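# Seat the lid fully onto the box

## Task

Place the lid on the box so that it sits fully down and stays there without the robot supporting it; then release it and move the arms away.

## Robot and tools

Robot: two six-joint arms, left_arm and right_arm, each ending in a vacuum tool. Each arm's controlled point is its cup point, the centre of the suction cup's rim. The cup faces along the cup point's own +z axis. The tool body widens from about 4 cm behind the rim, reaching up to about 9 cm sideways, so leave room for it near walls and the other arm.

Frames: results give poses in one shared scene frame. Its origin is on the table top midway between the arms, +z is up, +x points out over the table, and left_arm sits on the +y side. The names left and right do not refer to image sides. Bases: left_arm at (+0.058, +0.525, 0) m, right_arm at (-0.023, -0.665, 0) m. Reported cup point positions can be slightly off, more at long reach.

Row layout (used by execute_actions and move): one flat list of 14 numbers covering both arms, even if only one moves. Order: left dx, dy, dz, rx, ry, rz, left suction, then right dx, dy, dz, rx, ry, rz, right suction. All lie in [-1, 1]. The six motion numbers are an offset, not a pose: a displacement of the cup point, expressed in that cup point's own axes. 1.0 equals 0.6 m of travel or 180 degrees of turn. rx, ry, rz form a single rotation vector. Suction above 0.01 switches the vacuum on, 0.01 or less switches it off, and the setting persists, so resend the current value for an arm whose tool should not change (a 0 is an active off command).

execute_actions(actions): a list of up to 15 actions; each action is a table of up to 15 rows, one row per control step of 1/30 s. A table shorter than 15 rows repeats its last row for the remaining steps. Every row in an action is an offset from the cup point's measured pose at the start of that action, not from the previous row; for the first action of a call that start is the pose in the latest result. An empty list just returns the current state and images.

move(target, speed, stop_force, blocking): target is one 14-number row, offsets measured from the pose in the last result showing one. Each cup point travels in a straight line, paths finishing together, lasting 0.5 to 10 s; longer ones are cut off at 10 s. speed is the top path speed in m/s, 0.002 to 0.5 (default 0.25); rotation is capped at twice that in rad/s. Cup points lag, can wander off the line and overshoot speed, especially with an extended arm. Moves ignore obstacles and the other arm. stop_force (13 to 80 N, shared by both arms) ends an arm's path once its wrist sensor feels that much extra resistance along the direction to its target for two steps; the arm then steps back two steps and holds. Use it only with slow speeds and without rotation, and not when lifting off something the cup presses on. blocking=false returns after 0.5 s while motion continues; it cannot be combined with stop_force, and you must wait or stop before sending more motion.

wait(seconds): 0 to 10; arms hold their last command, a running move continues. stop(): brakes a running move. zoom_image(camera, region): region [x0, y0, x1, y1] in pixels, at most 504 by 504; cameras are cam_head_left, cam_head_right, cam_high, cam_low, cam_left_wrist, cam_right_wrist, each 896x504. read_manual gives only licence texts. finished_scene(scene): pass the current scene number once the lid is seated and released; it is final.

Controller behaviour: every step the commanded pose is clipped to within 100 mm and 16 degrees of the measured pose, and position wins over orientation if both cannot be met. After an action an arm goes no further than its last clipped pose, so long motions need follow-up commands. Motion trails commands by about 0.17 s. Elbows cannot fully straighten.

Result lines: the state line lists each arm's cup point position (m), quaternion wxyz and velocities. Hand target shows where the controller is now driving each cup point. A pose unreachable line means the clearance check altered or blocked that arm's command. The move: line reports the ending per arm: done, off_target, moving, held (a check blocked the final step), fault, or contact (stop_force ended the path); limits=paced means the command was clipped, limits=held means some steps were blocked and the arm may then surge. Distances to targets are listed. suction_measured shows vacuum: near 0 with no seal, 0.83 or more on an airtight surface; part_present turns 1 at 0.50 and back to 0 below 0.45. Wrist force and torque lines give sensor readings in the end effector's axes (force points from the surface back into the arm), with offsets up to about 5.5 N, noise up to 3.4 N, saturation near 100 N; no reading at the start is normal. MOTOR HOT appears at 70 °C; at 85 °C an over-temperature fault brakes the arm.

Gripping: switch suction on and press the 36 mm rim flat onto a smooth face of the lid, fully sealed all round, away from edges, holes or seams. Under vacuum the cup compresses, so a held part rides up to about 12 mm closer to the tool. To release, set the lid down so it rests, turn suction off, and back off at least 15 mm. A cup sealed to the table pins the tool until suction is off.

Avoid: pressing past contact with a stiff arm (fault risk), fast impacts, any external force reaching 150 N or joint torque reaching its limit (arm halts 10 s and skips the rest of the call), arms colliding or pushing each other, dropping or slamming the lid, and knocking anything off the table. Loose objects may occasionally be nudged by an outside disturbance; recheck before finishing.

Each tool is called by a JSON object that holds its "method" and its "body".

## Session

{"method": "execute_actions", "body": {"actions": []}}

Scene clock: 0.00 s.
left_arm: end_effector_position=(+0.6878, +0.5133, +0.2001) suction_measured=0.01 part_present=0 end_effector_quat_wxyz=(+0.001, -0.250, +0.968, -0.001) end_effector_velocity=(+0.000, +0.000, +0.000) end_effector_angular_velocity=(+0.000, -0.000, +0.000) | right_arm: end_effector_position=(+0.6044, -0.7245, +0.1991) suction_measured=0.00 part_present=0 end_effector_quat_wxyz=(+0.000, +0.304, +0.953, +0.000) end_effector_velocity=(+0.000, -0.000, +0.000) end_effector_angular_velocity=(-0.000, -0.000, -0.001)
Joint positions: left_arm=[-0.279 -1.558  2.144 -2.159 -1.57   2.337] | right_arm=[-0.281 -1.555  2.142 -2.158 -1.57  -2.898]
Joint velocities: left_arm=[ 0.  0. -0.  0.  0. -0.] | right_arm=[-0.    -0.    -0.     0.     0.     0.001]
Wrist force (N, on the end effector, along its own x y z axes, offset not removed): no reading
Wrist torque (N m, same axes, about the end effector's origin, offset not removed): no reading
Hand target (left_arm): +0.688, +0.513, +0.200; +0.001, -0.250, +0.968, -0.001
Hand target (right_arm): +0.604, -0.725, +0.199; +0.000, +0.304, +0.953, +0.000

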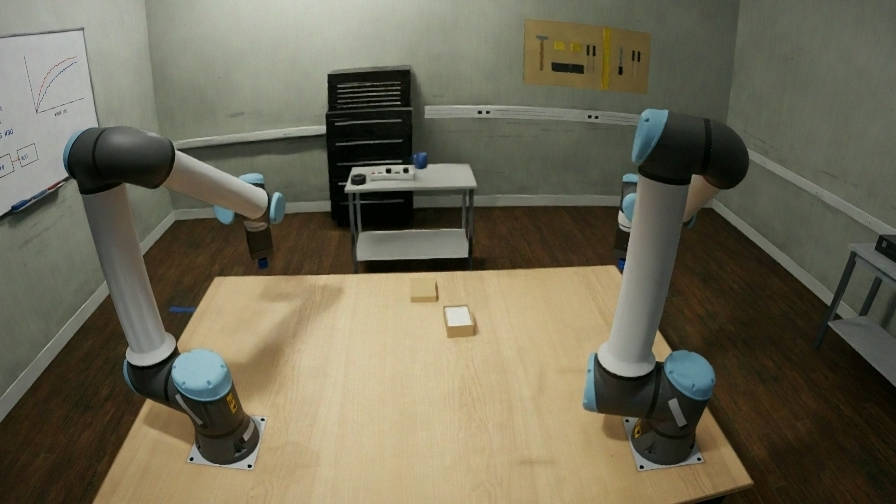

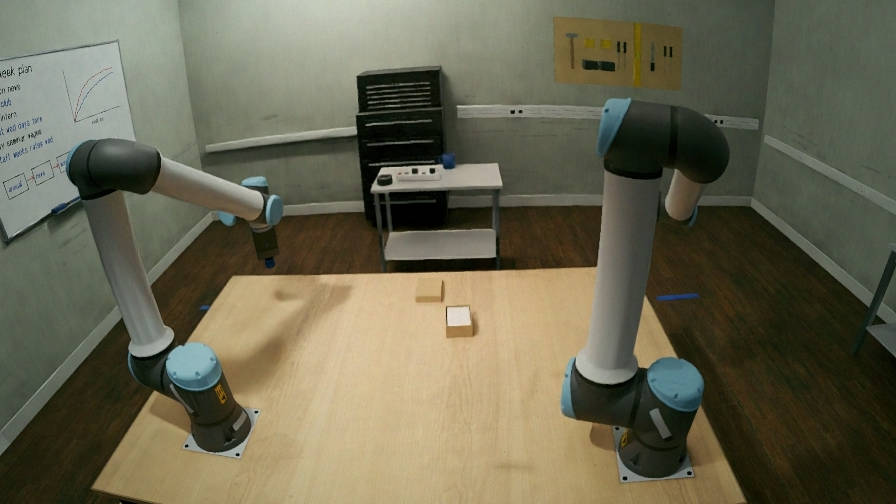

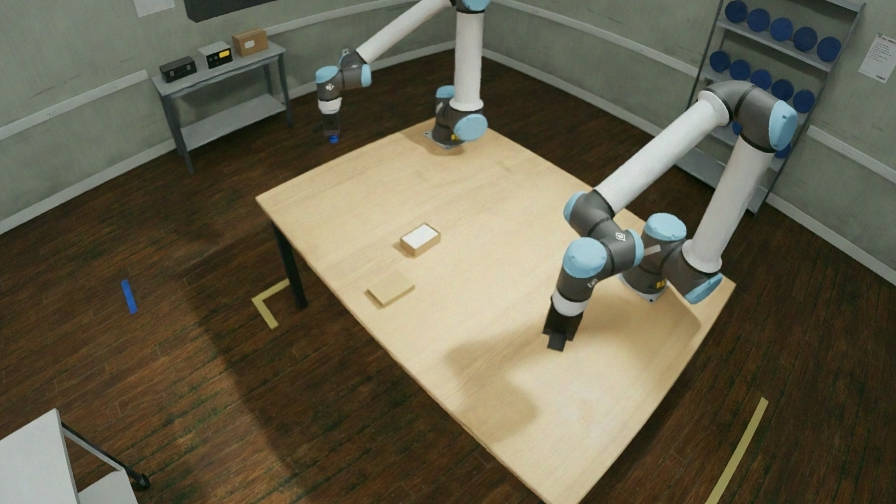

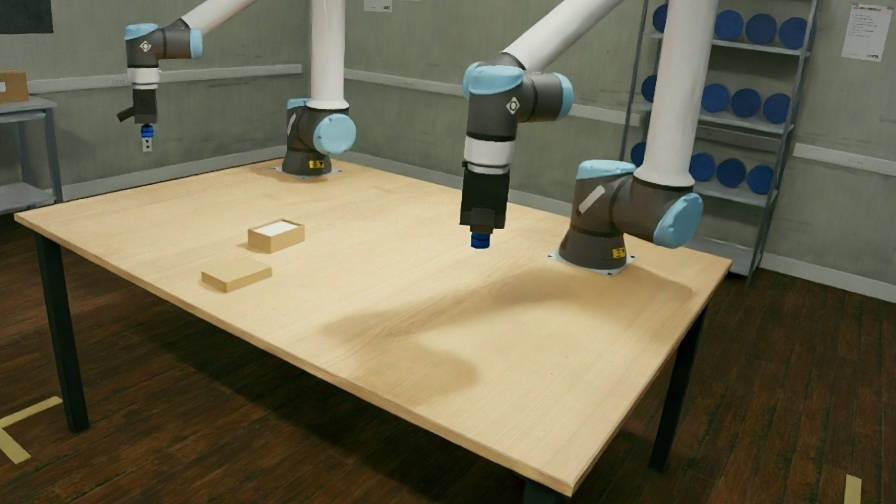

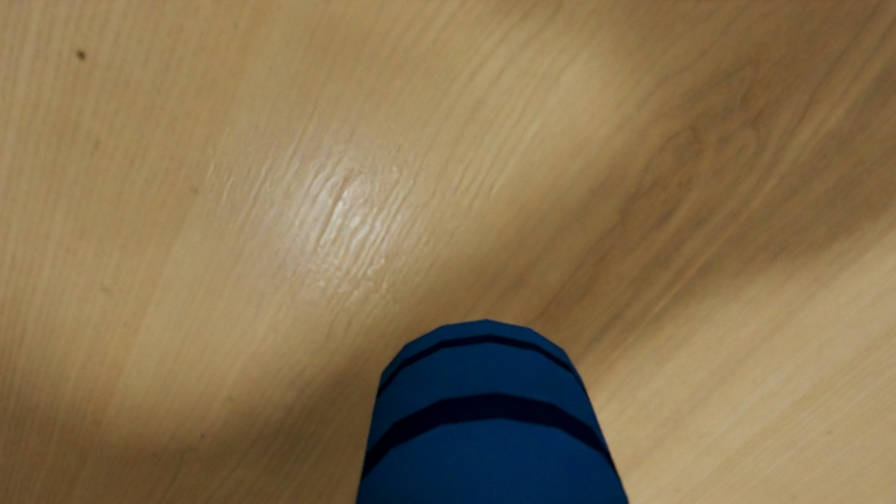

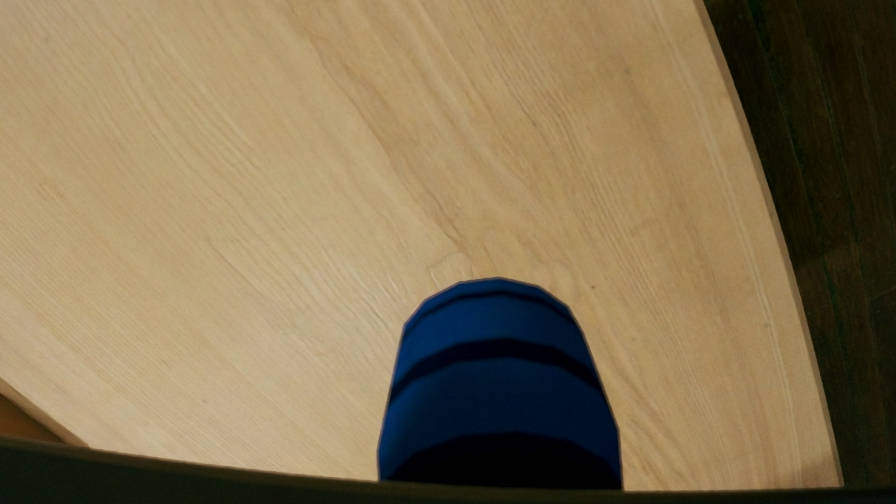

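{"method": "zoom_image", "body": {"camera": "cam_low", "region": [180,200,340,300]}}

{"method": "zoom_image", "body": {"camera": "cam_high", "region": [340,210,480,320]}}

Region (180, 200, 340, 300) of cam_low's 896x504 image, scaled by 3.150, with more detail than that image has; it fills the top 315 rows of this view, and the rest is white.

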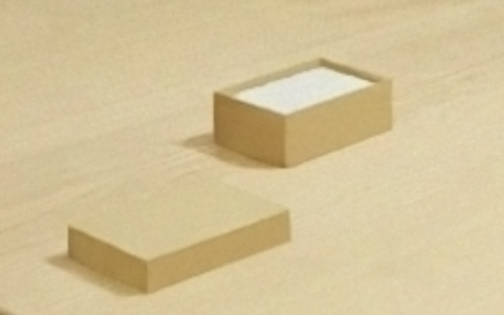

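Region (340, 210, 480, 320) of cam_high's 896x504 image, scaled by 3.600, with more detail than that image has; it fills the top 396 rows of this view, and the rest is white.

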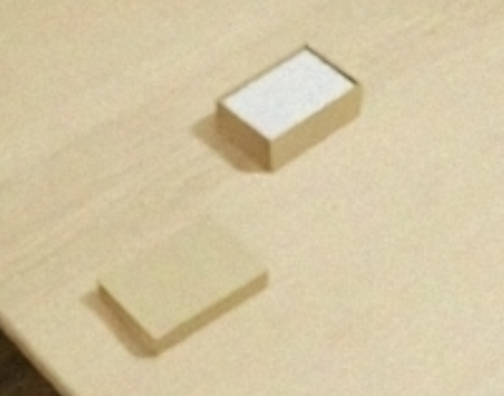

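{"method": "move", "body": {"target": [0.267,-0.867,0,0,0,0.161,0,0,0,0,0,0,0,0], "speed": 0.4}}

Scene clock: 2.70 s.
left_arm: end_effector_position=(+0.7989, -0.0194, +0.2005) suction_measured=0.01 part_present=0 end_effector_quat_wxyz=(+0.001, +0.000, +1.000, -0.001) end_effector_velocity=(+0.001, -0.003, -0.000) end_effector_angular_velocity=(-0.001, +0.001, -0.002) | right_arm: end_effector_position=(+0.6044, -0.7245, +0.1991) suction_measured=0.00 part_present=0 end_effector_quat_wxyz=(+0.000, +0.304, +0.953, +0.000) end_effector_velocity=(-0.000, -0.000, +0.001) end_effector_angular_velocity=(-0.000, -0.001, -0.000)
Joint positions: left_arm=[-0.805 -1.115  1.574 -2.032 -1.57   2.317] | right_arm=[-0.281 -1.555  2.142 -2.158 -1.57  -2.898]
Joint velocities: left_arm=[-0.001  0.004 -0.006  0.002 -0.001  0.001] | right_arm=[-0.    -0.001  0.     0.    -0.     0.   ]
Wrist force (N, on the end effector, along its own x y z axes, offset not removed): left_arm=[-6.6 -1.1 -0.3] | right_arm=[-2.6 1.2 2.8]
Wrist torque (N m, same axes, about the end effector's origin, offset not removed): left_arm=[-0.19 1.17 0.19] | right_arm=[0.16 0.25 0.36]
Hand target (left_arm): +0.799, -0.020, +0.200; +0.001, +0.000, +1.000, -0.001
Hand target (right_arm): +0.604, -0.725, +0.199; +0.000, +0.304, +0.953, +0.000
Off the commanded pose (left_arm): 0.001 m, 0 deg.
Off the commanded pose (right_arm): 0.000 m, 0 deg.
move: done
camera_calibration (this result's frames):
cam_left_wrist: T_world_to_cam=[[0.0337356, -0.999359, 0.0119737, -0.0458381], [-0.915985, -0.0261242, 0.40036, 0.681957], [-0.399791, -0.0244741, -0.91628, 0.581958], [0, 0, 0, 1]] pos_world=[0.858871, -0.0137502, 0.260756]
cam_right_wrist: T_world_to_cam=[[-0.551548, -0.833258, -0.0384189, -0.257121], [-0.752842, 0.477429, 0.453091, 0.73277], [-0.359199, 0.278825, -0.890636, 0.680603], [0, 0, 0, 1]] pos_world=[0.654318, -0.753862, 0.26428]

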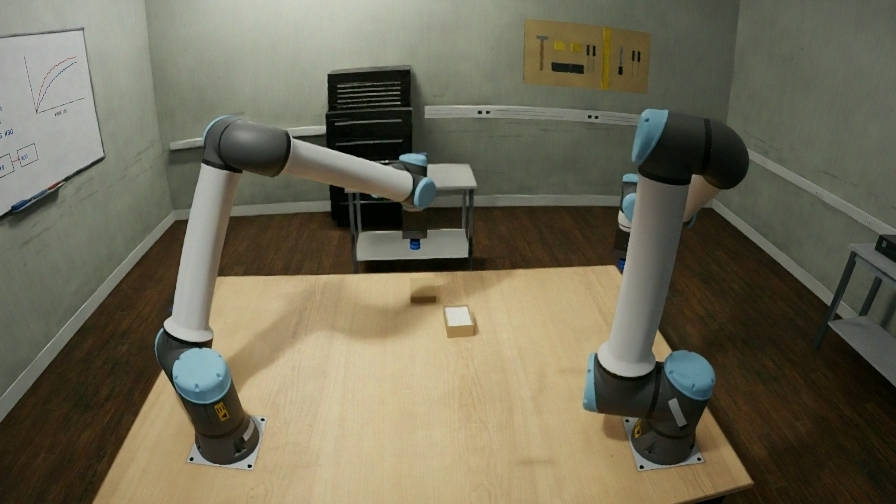

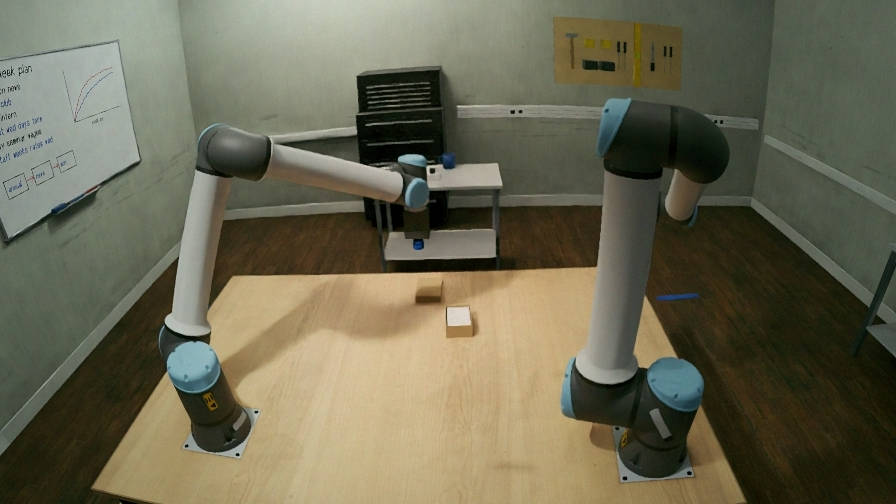

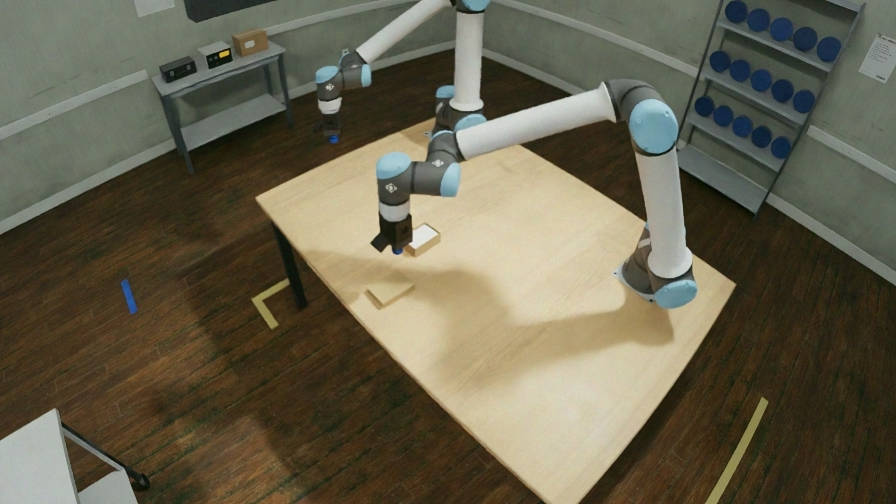

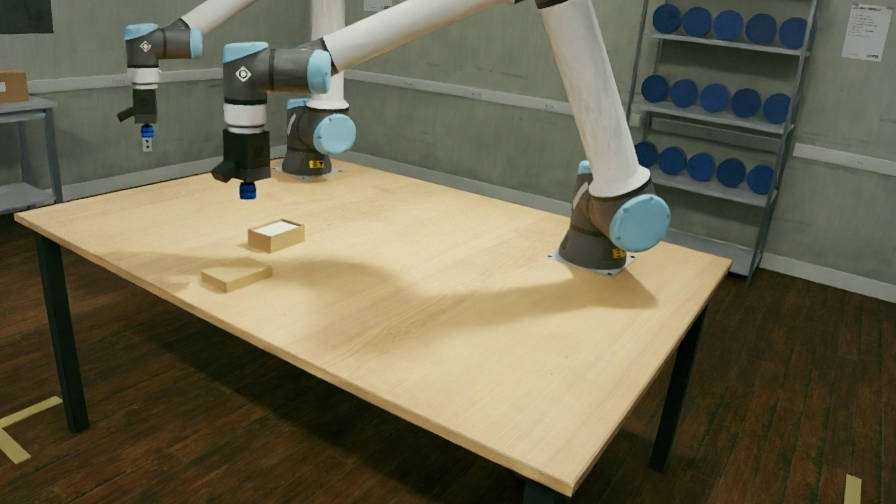

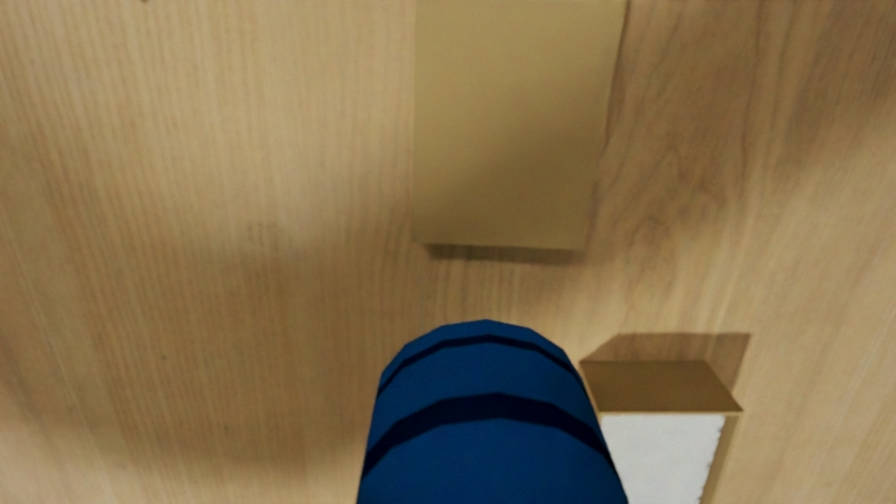

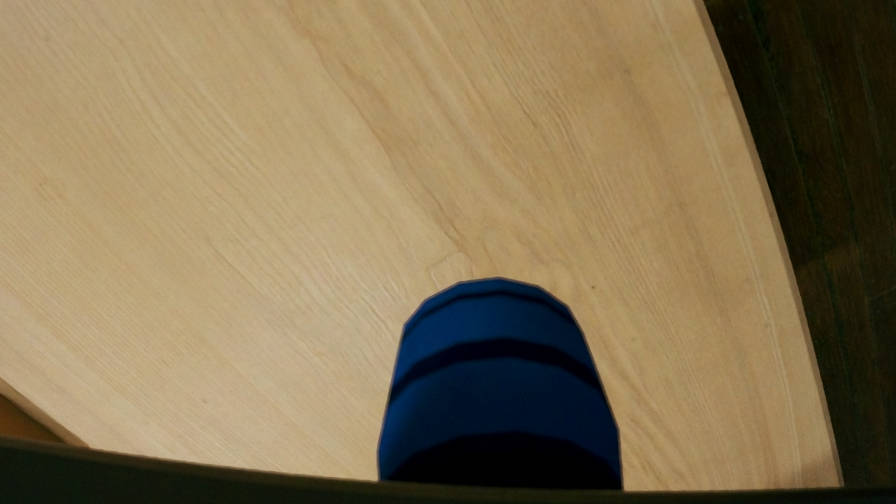

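{"method": "move", "body": {"target": [0.36,-0.15,-0.03,0,0,0,0,0,0,0,0,0,0,0], "speed": 0.4}}

Scene clock: 4.33 s.
left_arm: end_effector_position=(+0.5830, -0.1091, +0.2182) suction_measured=0.01 part_present=0 end_effector_quat_wxyz=(+0.001, +0.000, +1.000, -0.001) end_effector_velocity=(-0.002, -0.001, -0.000) end_effector_angular_velocity=(+0.001, -0.001, +0.000) | right_arm: end_effector_position=(+0.6044, -0.7245, +0.1991) suction_measured=0.00 part_present=0 end_effector_quat_wxyz=(+0.000, +0.304, +0.953, +0.000) end_effector_velocity=(+0.000, +0.001, -0.001) end_effector_angular_velocity=(+0.001, +0.002, -0.001)
Joint positions: left_arm=[-1.073 -1.272  1.765 -2.067 -1.57   2.048] | right_arm=[-0.281 -1.555  2.142 -2.158 -1.57  -2.898]
Joint velocities: left_arm=[-0.004 -0.001  0.002  0.     0.001 -0.004] | right_arm=[ 0.001  0.002 -0.    -0.     0.     0.002]
Wrist force (N, on the end effector, along its own x y z axes, offset not removed): left_arm=[-2.0 0.0 -2.4] | right_arm=[-0.9 3.5 2.5]
Wrist torque (N m, same axes, about the end effector's origin, offset not removed): left_arm=[-0.22 0.45 0.13] | right_arm=[0.49 0.01 0.30]
Hand target (left_arm): +0.583, -0.109, +0.218; +0.001, +0.000, +1.000, -0.001
Hand target (right_arm): +0.604, -0.725, +0.199; +0.000, +0.304, +0.953, +0.000
Off the commanded pose (left_arm): 0.000 m, 0 deg.
Off the commanded pose (right_arm): 0.000 m, 0 deg.
move: done
camera_calibration (this result's frames):
cam_left_wrist: T_world_to_cam=[[0.0337167, -0.999354, 0.0124047, -0.128505], [-0.915763, -0.0259204, 0.400882, 0.474555], [-0.400302, -0.0248762, -0.916046, 0.509937], [0, 0, 0, 1]] pos_world=[0.643041, -0.103436, 0.278479]

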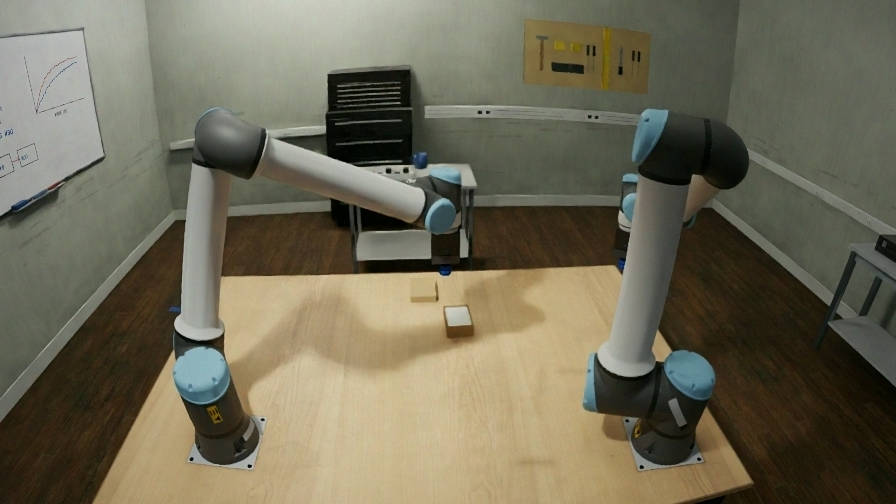

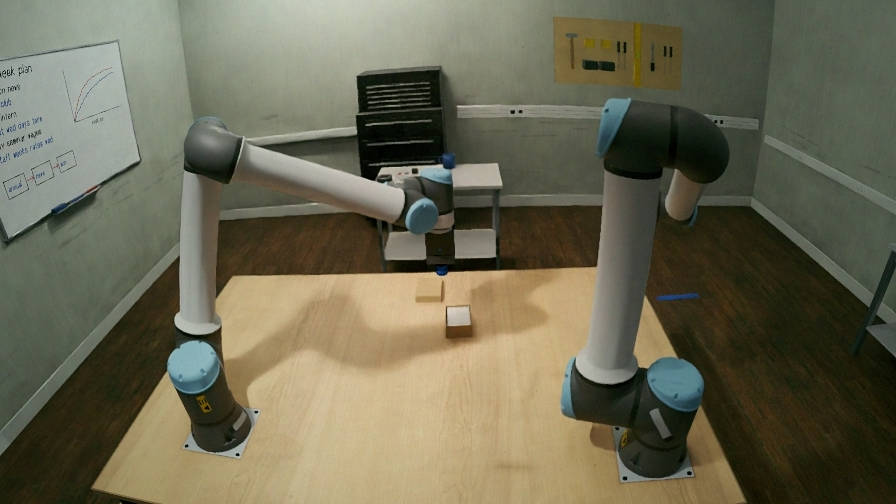

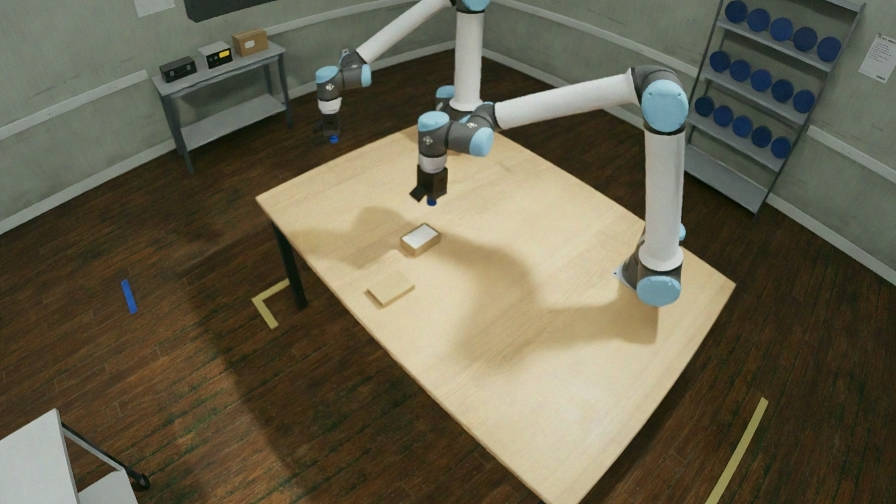

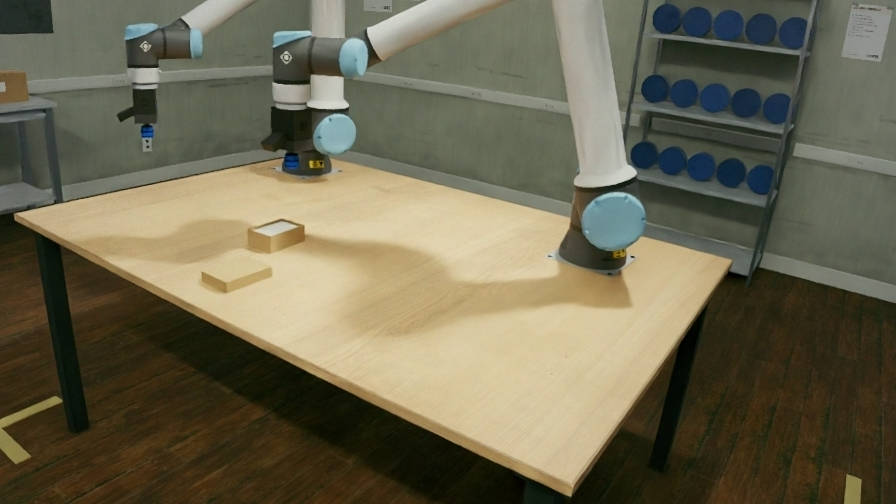

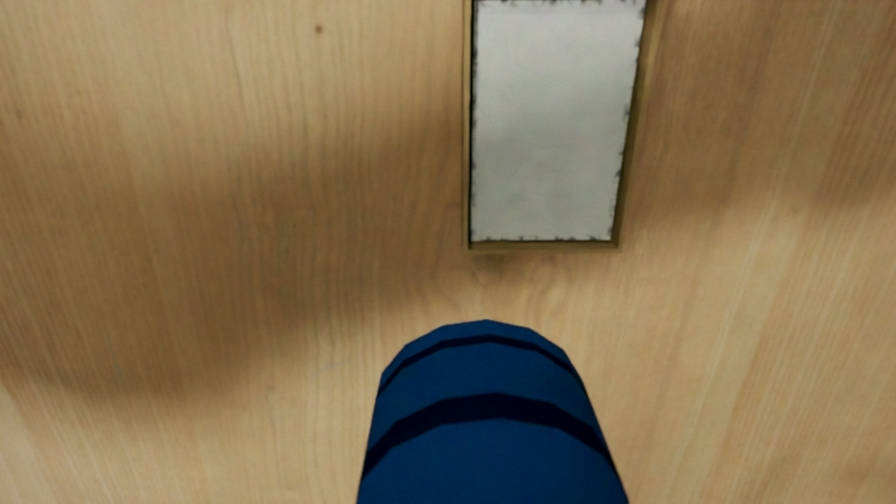

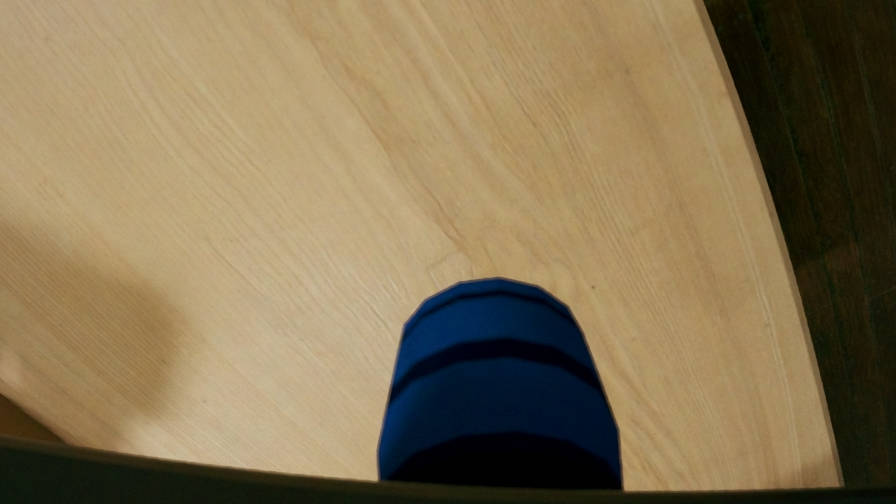

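{"method": "zoom_image", "body": {"camera": "cam_left_wrist", "region": [430,0,710,280]}}

Region (430, 0, 710, 280) of cam_left_wrist's 896x504 image, scaled by 1.800, with more detail than that image has.

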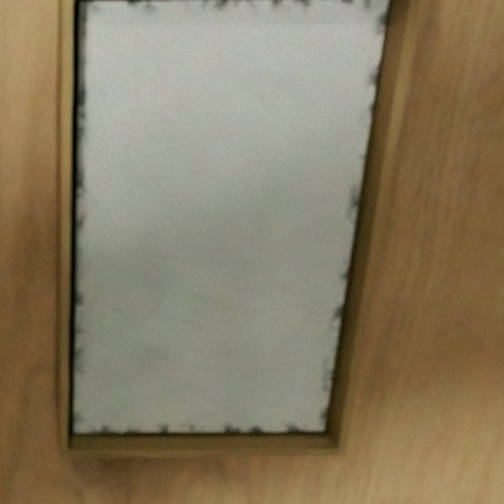

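{"method": "move", "body": {"target": [-0.41,0.102,0.28,0,0,0,1,0,0,0,0,0,0,0], "speed": 0.35}}

{"method": "move", "body": {"target": [0,0,0.06,0,0,0,1,0,0,0,0,0,0,0], "speed": 0.02, "stop_force": 13}}

Scene clock: 6.87 s.
left_arm: end_effector_position=(+0.8291, -0.0482, +0.0506) suction_measured=0.01 part_present=0 end_effector_quat_wxyz=(+0.001, +0.000, +1.000, -0.001) end_effector_velocity=(+0.002, -0.001, -0.001) end_effector_angular_velocity=(+0.000, +0.001, -0.001) | right_arm: end_effector_position=(+0.6044, -0.7245, +0.1991) suction_measured=0.00 part_present=0 end_effector_quat_wxyz=(+0.000, +0.304, +0.953, +0.000) end_effector_velocity=(-0.000, -0.000, +0.001) end_effector_angular_velocity=(-0.000, -0.001, -0.000)
Joint positions: left_arm=[-0.802 -0.928  1.573 -2.218 -1.57   2.319] | right_arm=[-0.281 -1.555  2.142 -2.158 -1.57  -2.898]
Joint velocities: left_arm=[ 0.001  0.004 -0.004  0.001 -0.     0.002] | right_arm=[-0.    -0.001  0.    -0.     0.    -0.   ]
Wrist force (N, on the end effector, along its own x y z axes, offset not removed): left_arm=[1.6 6.5 -1.4] | right_arm=[-3.7 2.7 1.6]
Wrist torque (N m, same axes, about the end effector's origin, offset not removed): left_arm=[1.03 -0.16 0.10] | right_arm=[0.37 0.43 0.31]
Hand target (left_arm): +0.829, -0.048, +0.050; +0.001, +0.000, +1.000, -0.001
Hand target (right_arm): +0.604, -0.725, +0.199; +0.000, +0.304, +0.953, +0.000
Off the commanded pose (left_arm): 0.000 m, 0 deg.
Off the commanded pose (right_arm): 0.000 m, 0 deg.
move: done
camera_calibration (this result's frames):
cam_left_wrist: T_world_to_cam=[[0.0337111, -0.99936, 0.0119942, -0.0738647], [-0.915988, -0.0260937, 0.400356, 0.768841], [-0.399787, -0.024483, -0.916281, 0.456021], [0, 0, 0, 1]] pos_world=[0.889051, -0.0425906, 0.110919]
cam_right_wrist: T_world_to_cam=[[-0.551548, -0.833258, -0.0384189, -0.257121], [-0.752842, 0.477429, 0.453091, 0.73277], [-0.359199, 0.278825, -0.890636, 0.680603], [0, 0, 0, 1]] pos_world=[0.654318, -0.753862, 0.26428]

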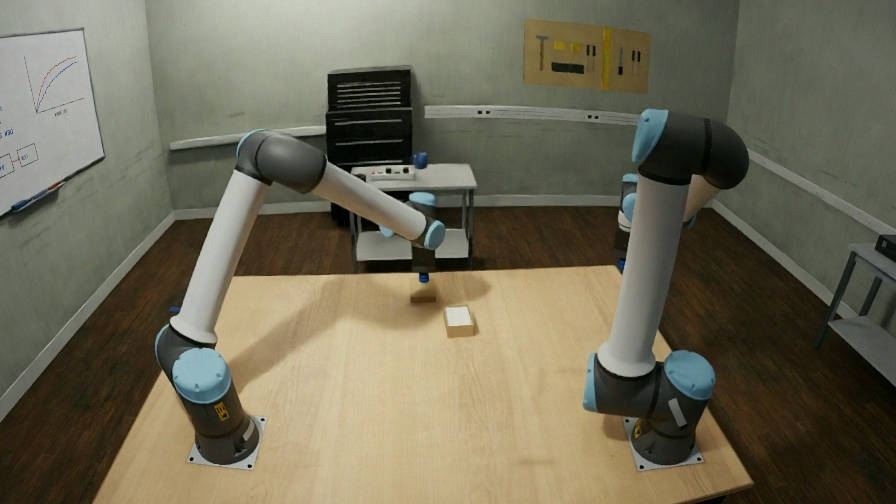

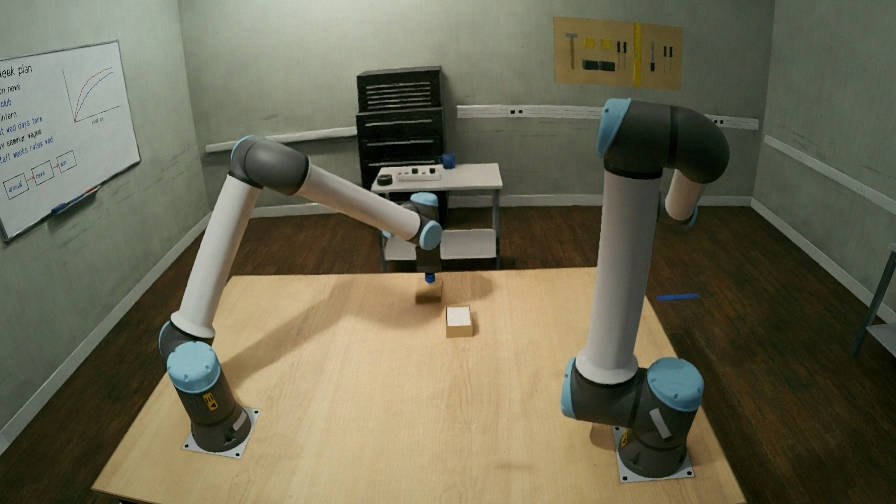

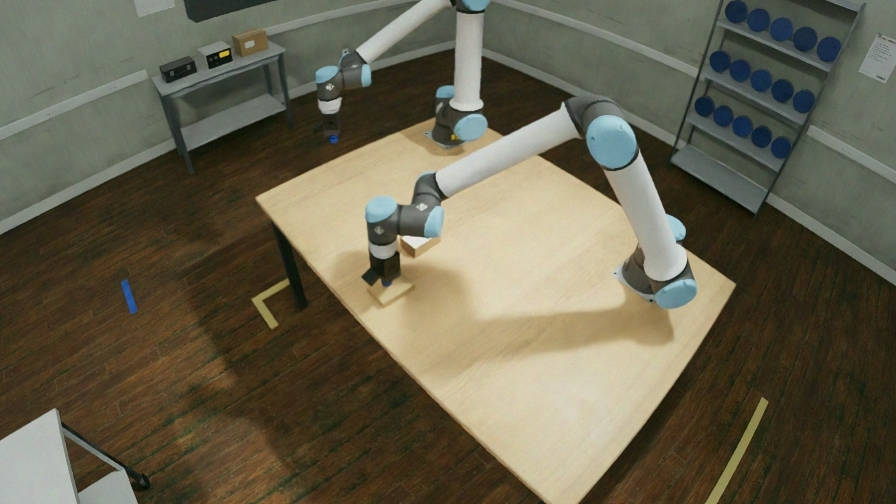

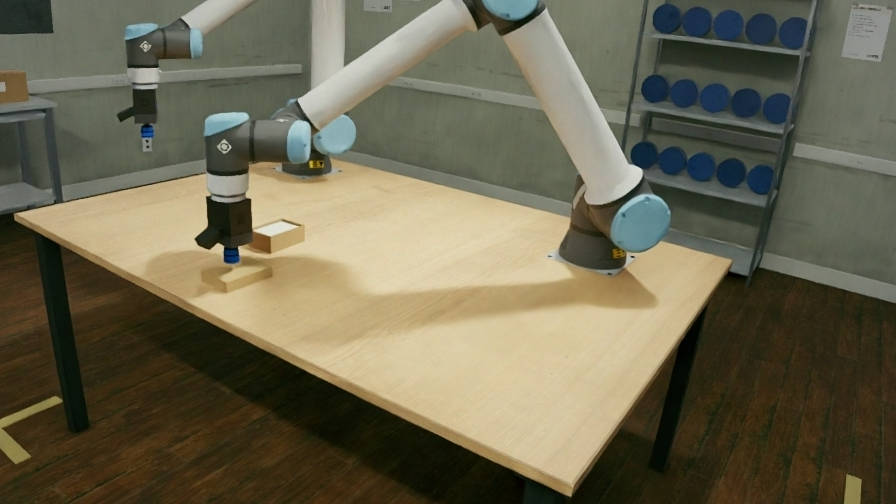

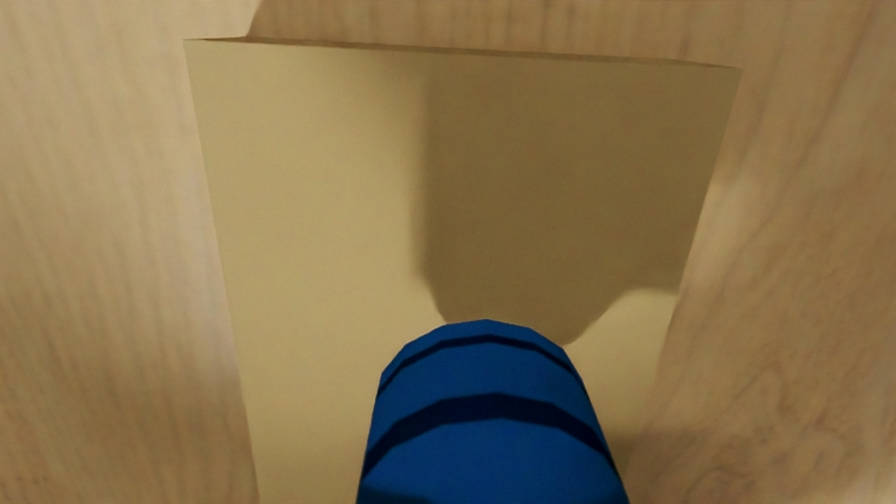

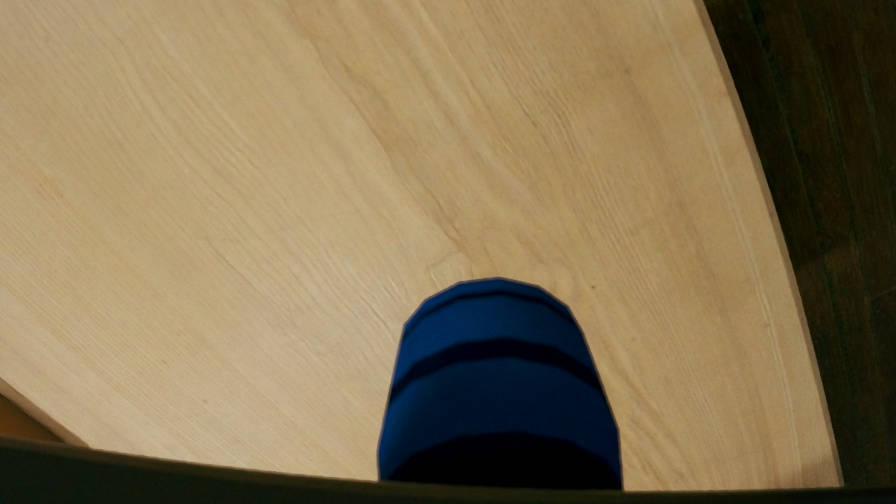

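Scene clock: 9.00 s.
left_arm: end_effector_position=(+0.8292, -0.0483, +0.0165) suction_measured=0.98 part_present=1 end_effector_quat_wxyz=(+0.001, +0.000, +1.000, -0.001) end_effector_velocity=(-0.001, +0.001, +0.002) end_effector_angular_velocity=(+0.003, +0.002, -0.000) | right_arm: end_effector_position=(+0.6044, -0.7245, +0.1991) suction_measured=0.00 part_present=0 end_effector_quat_wxyz=(+0.000, +0.304, +0.953, +0.000) end_effector_velocity=(-0.000, -0.000, -0.001) end_effector_angular_velocity=(+0.001, +0.001, +0.001)
Joint positions: left_arm=[-0.802 -0.894  1.585 -2.265 -1.57   2.319] | right_arm=[-0.281 -1.555  2.142 -2.158 -1.57  -2.898]
Joint velocities: left_arm=[-0.    -0.003  0.     0.007  0.    -0.   ] | right_arm=[-0.001  0.001  0.     0.     0.    -0.002]
Wrist force (N, on the end effector, along its own x y z axes, offset not removed): left_arm=[-2.4 -0.2 -27.4] | right_arm=[-3.7 0.9 2.2]
Wrist torque (N m, same axes, about the end effector's origin, offset not removed): left_arm=[-0.09 0.20 0.00] | right_arm=[0.12 0.52 0.27]
Hand target (left_arm): +0.829, -0.048, +0.017; +0.001, +0.000, +1.000, -0.001
Hand target (right_arm): +0.604, -0.725, +0.199; +0.000, +0.304, +0.953, +0.000
Off the commanded pose (left_arm): 0.002 m, 0 deg.
Off the commanded pose (right_arm): 0.000 m, 0 deg.
move: contact (left_arm)
camera_calibration (this result's frames):
cam_left_wrist: T_world_to_cam=[[0.0337217, -0.999358, 0.012096, -0.073518], [-0.916018, -0.0260646, 0.400288, 0.782616], [-0.399716, -0.0245786, -0.916309, 0.424655], [0, 0, 0, 1]] pos_world=[0.889112, -0.0426348, 0.0767328]
cam_right_wrist: T_world_to_cam=[[-0.551548, -0.833258, -0.0384189, -0.257121], [-0.752842, 0.477429, 0.453091, 0.73277], [-0.359199, 0.278825, -0.890636, 0.680603], [0, 0, 0, 1]] pos_world=[0.654318, -0.753862, 0.26428]

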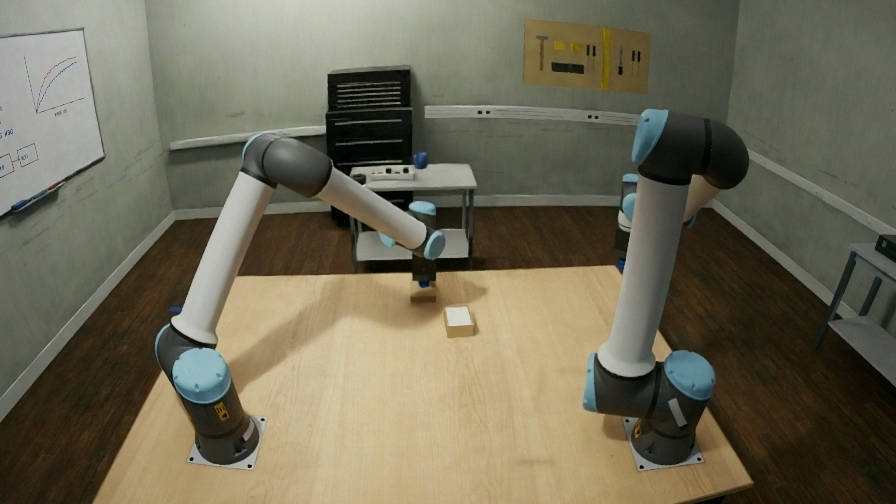

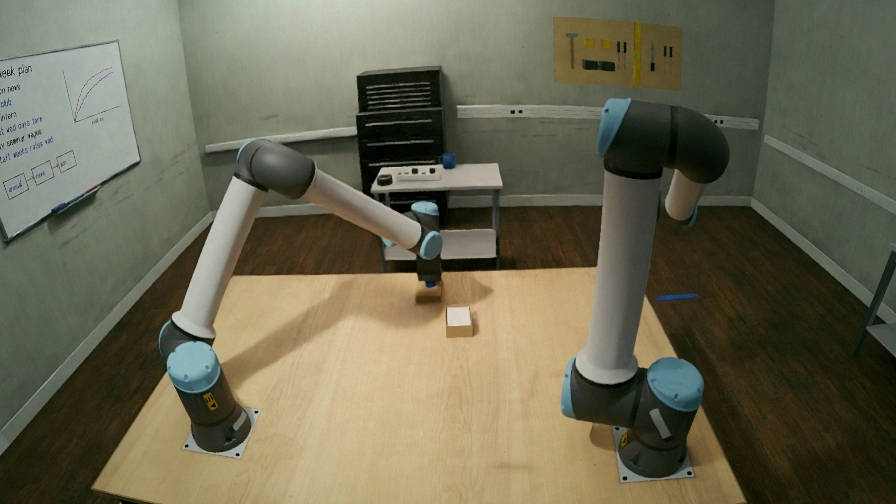

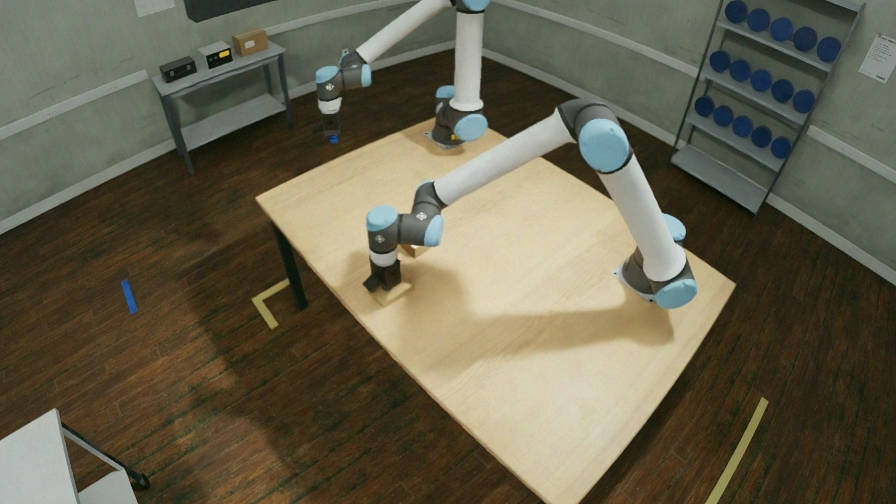

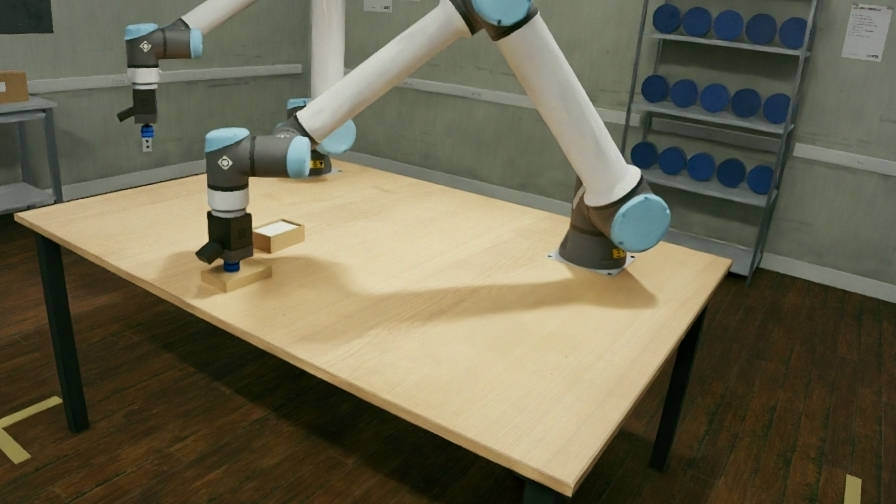

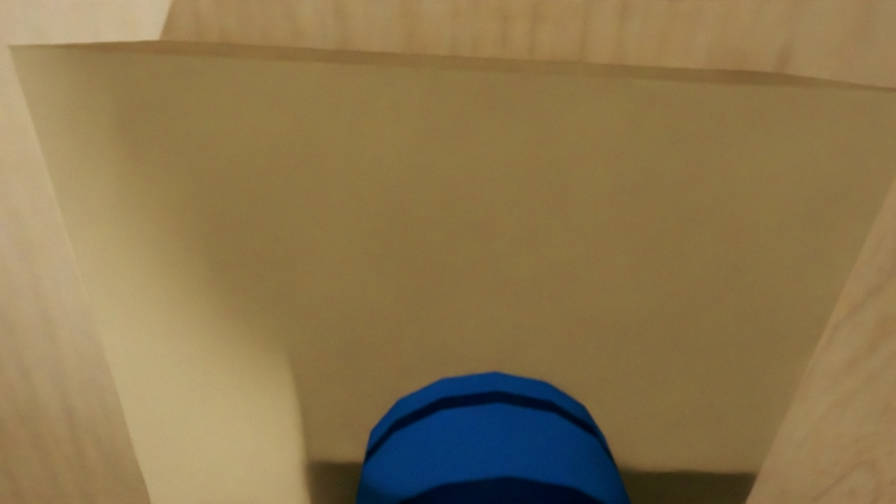

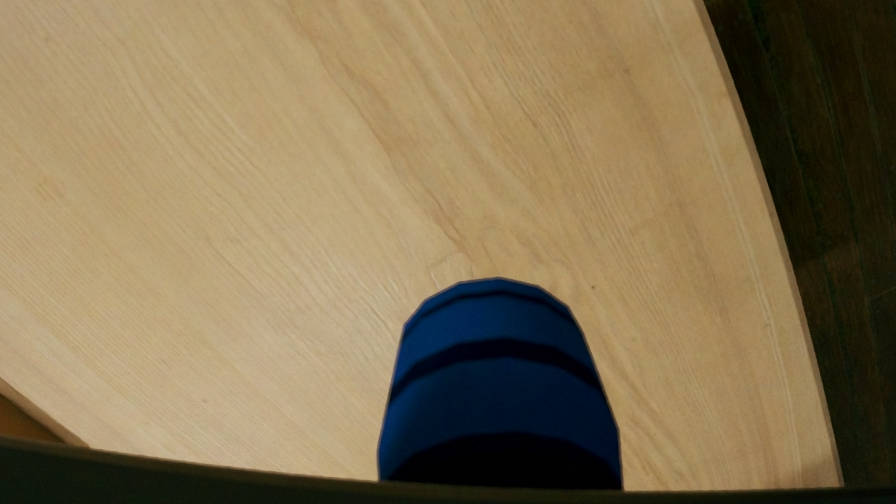

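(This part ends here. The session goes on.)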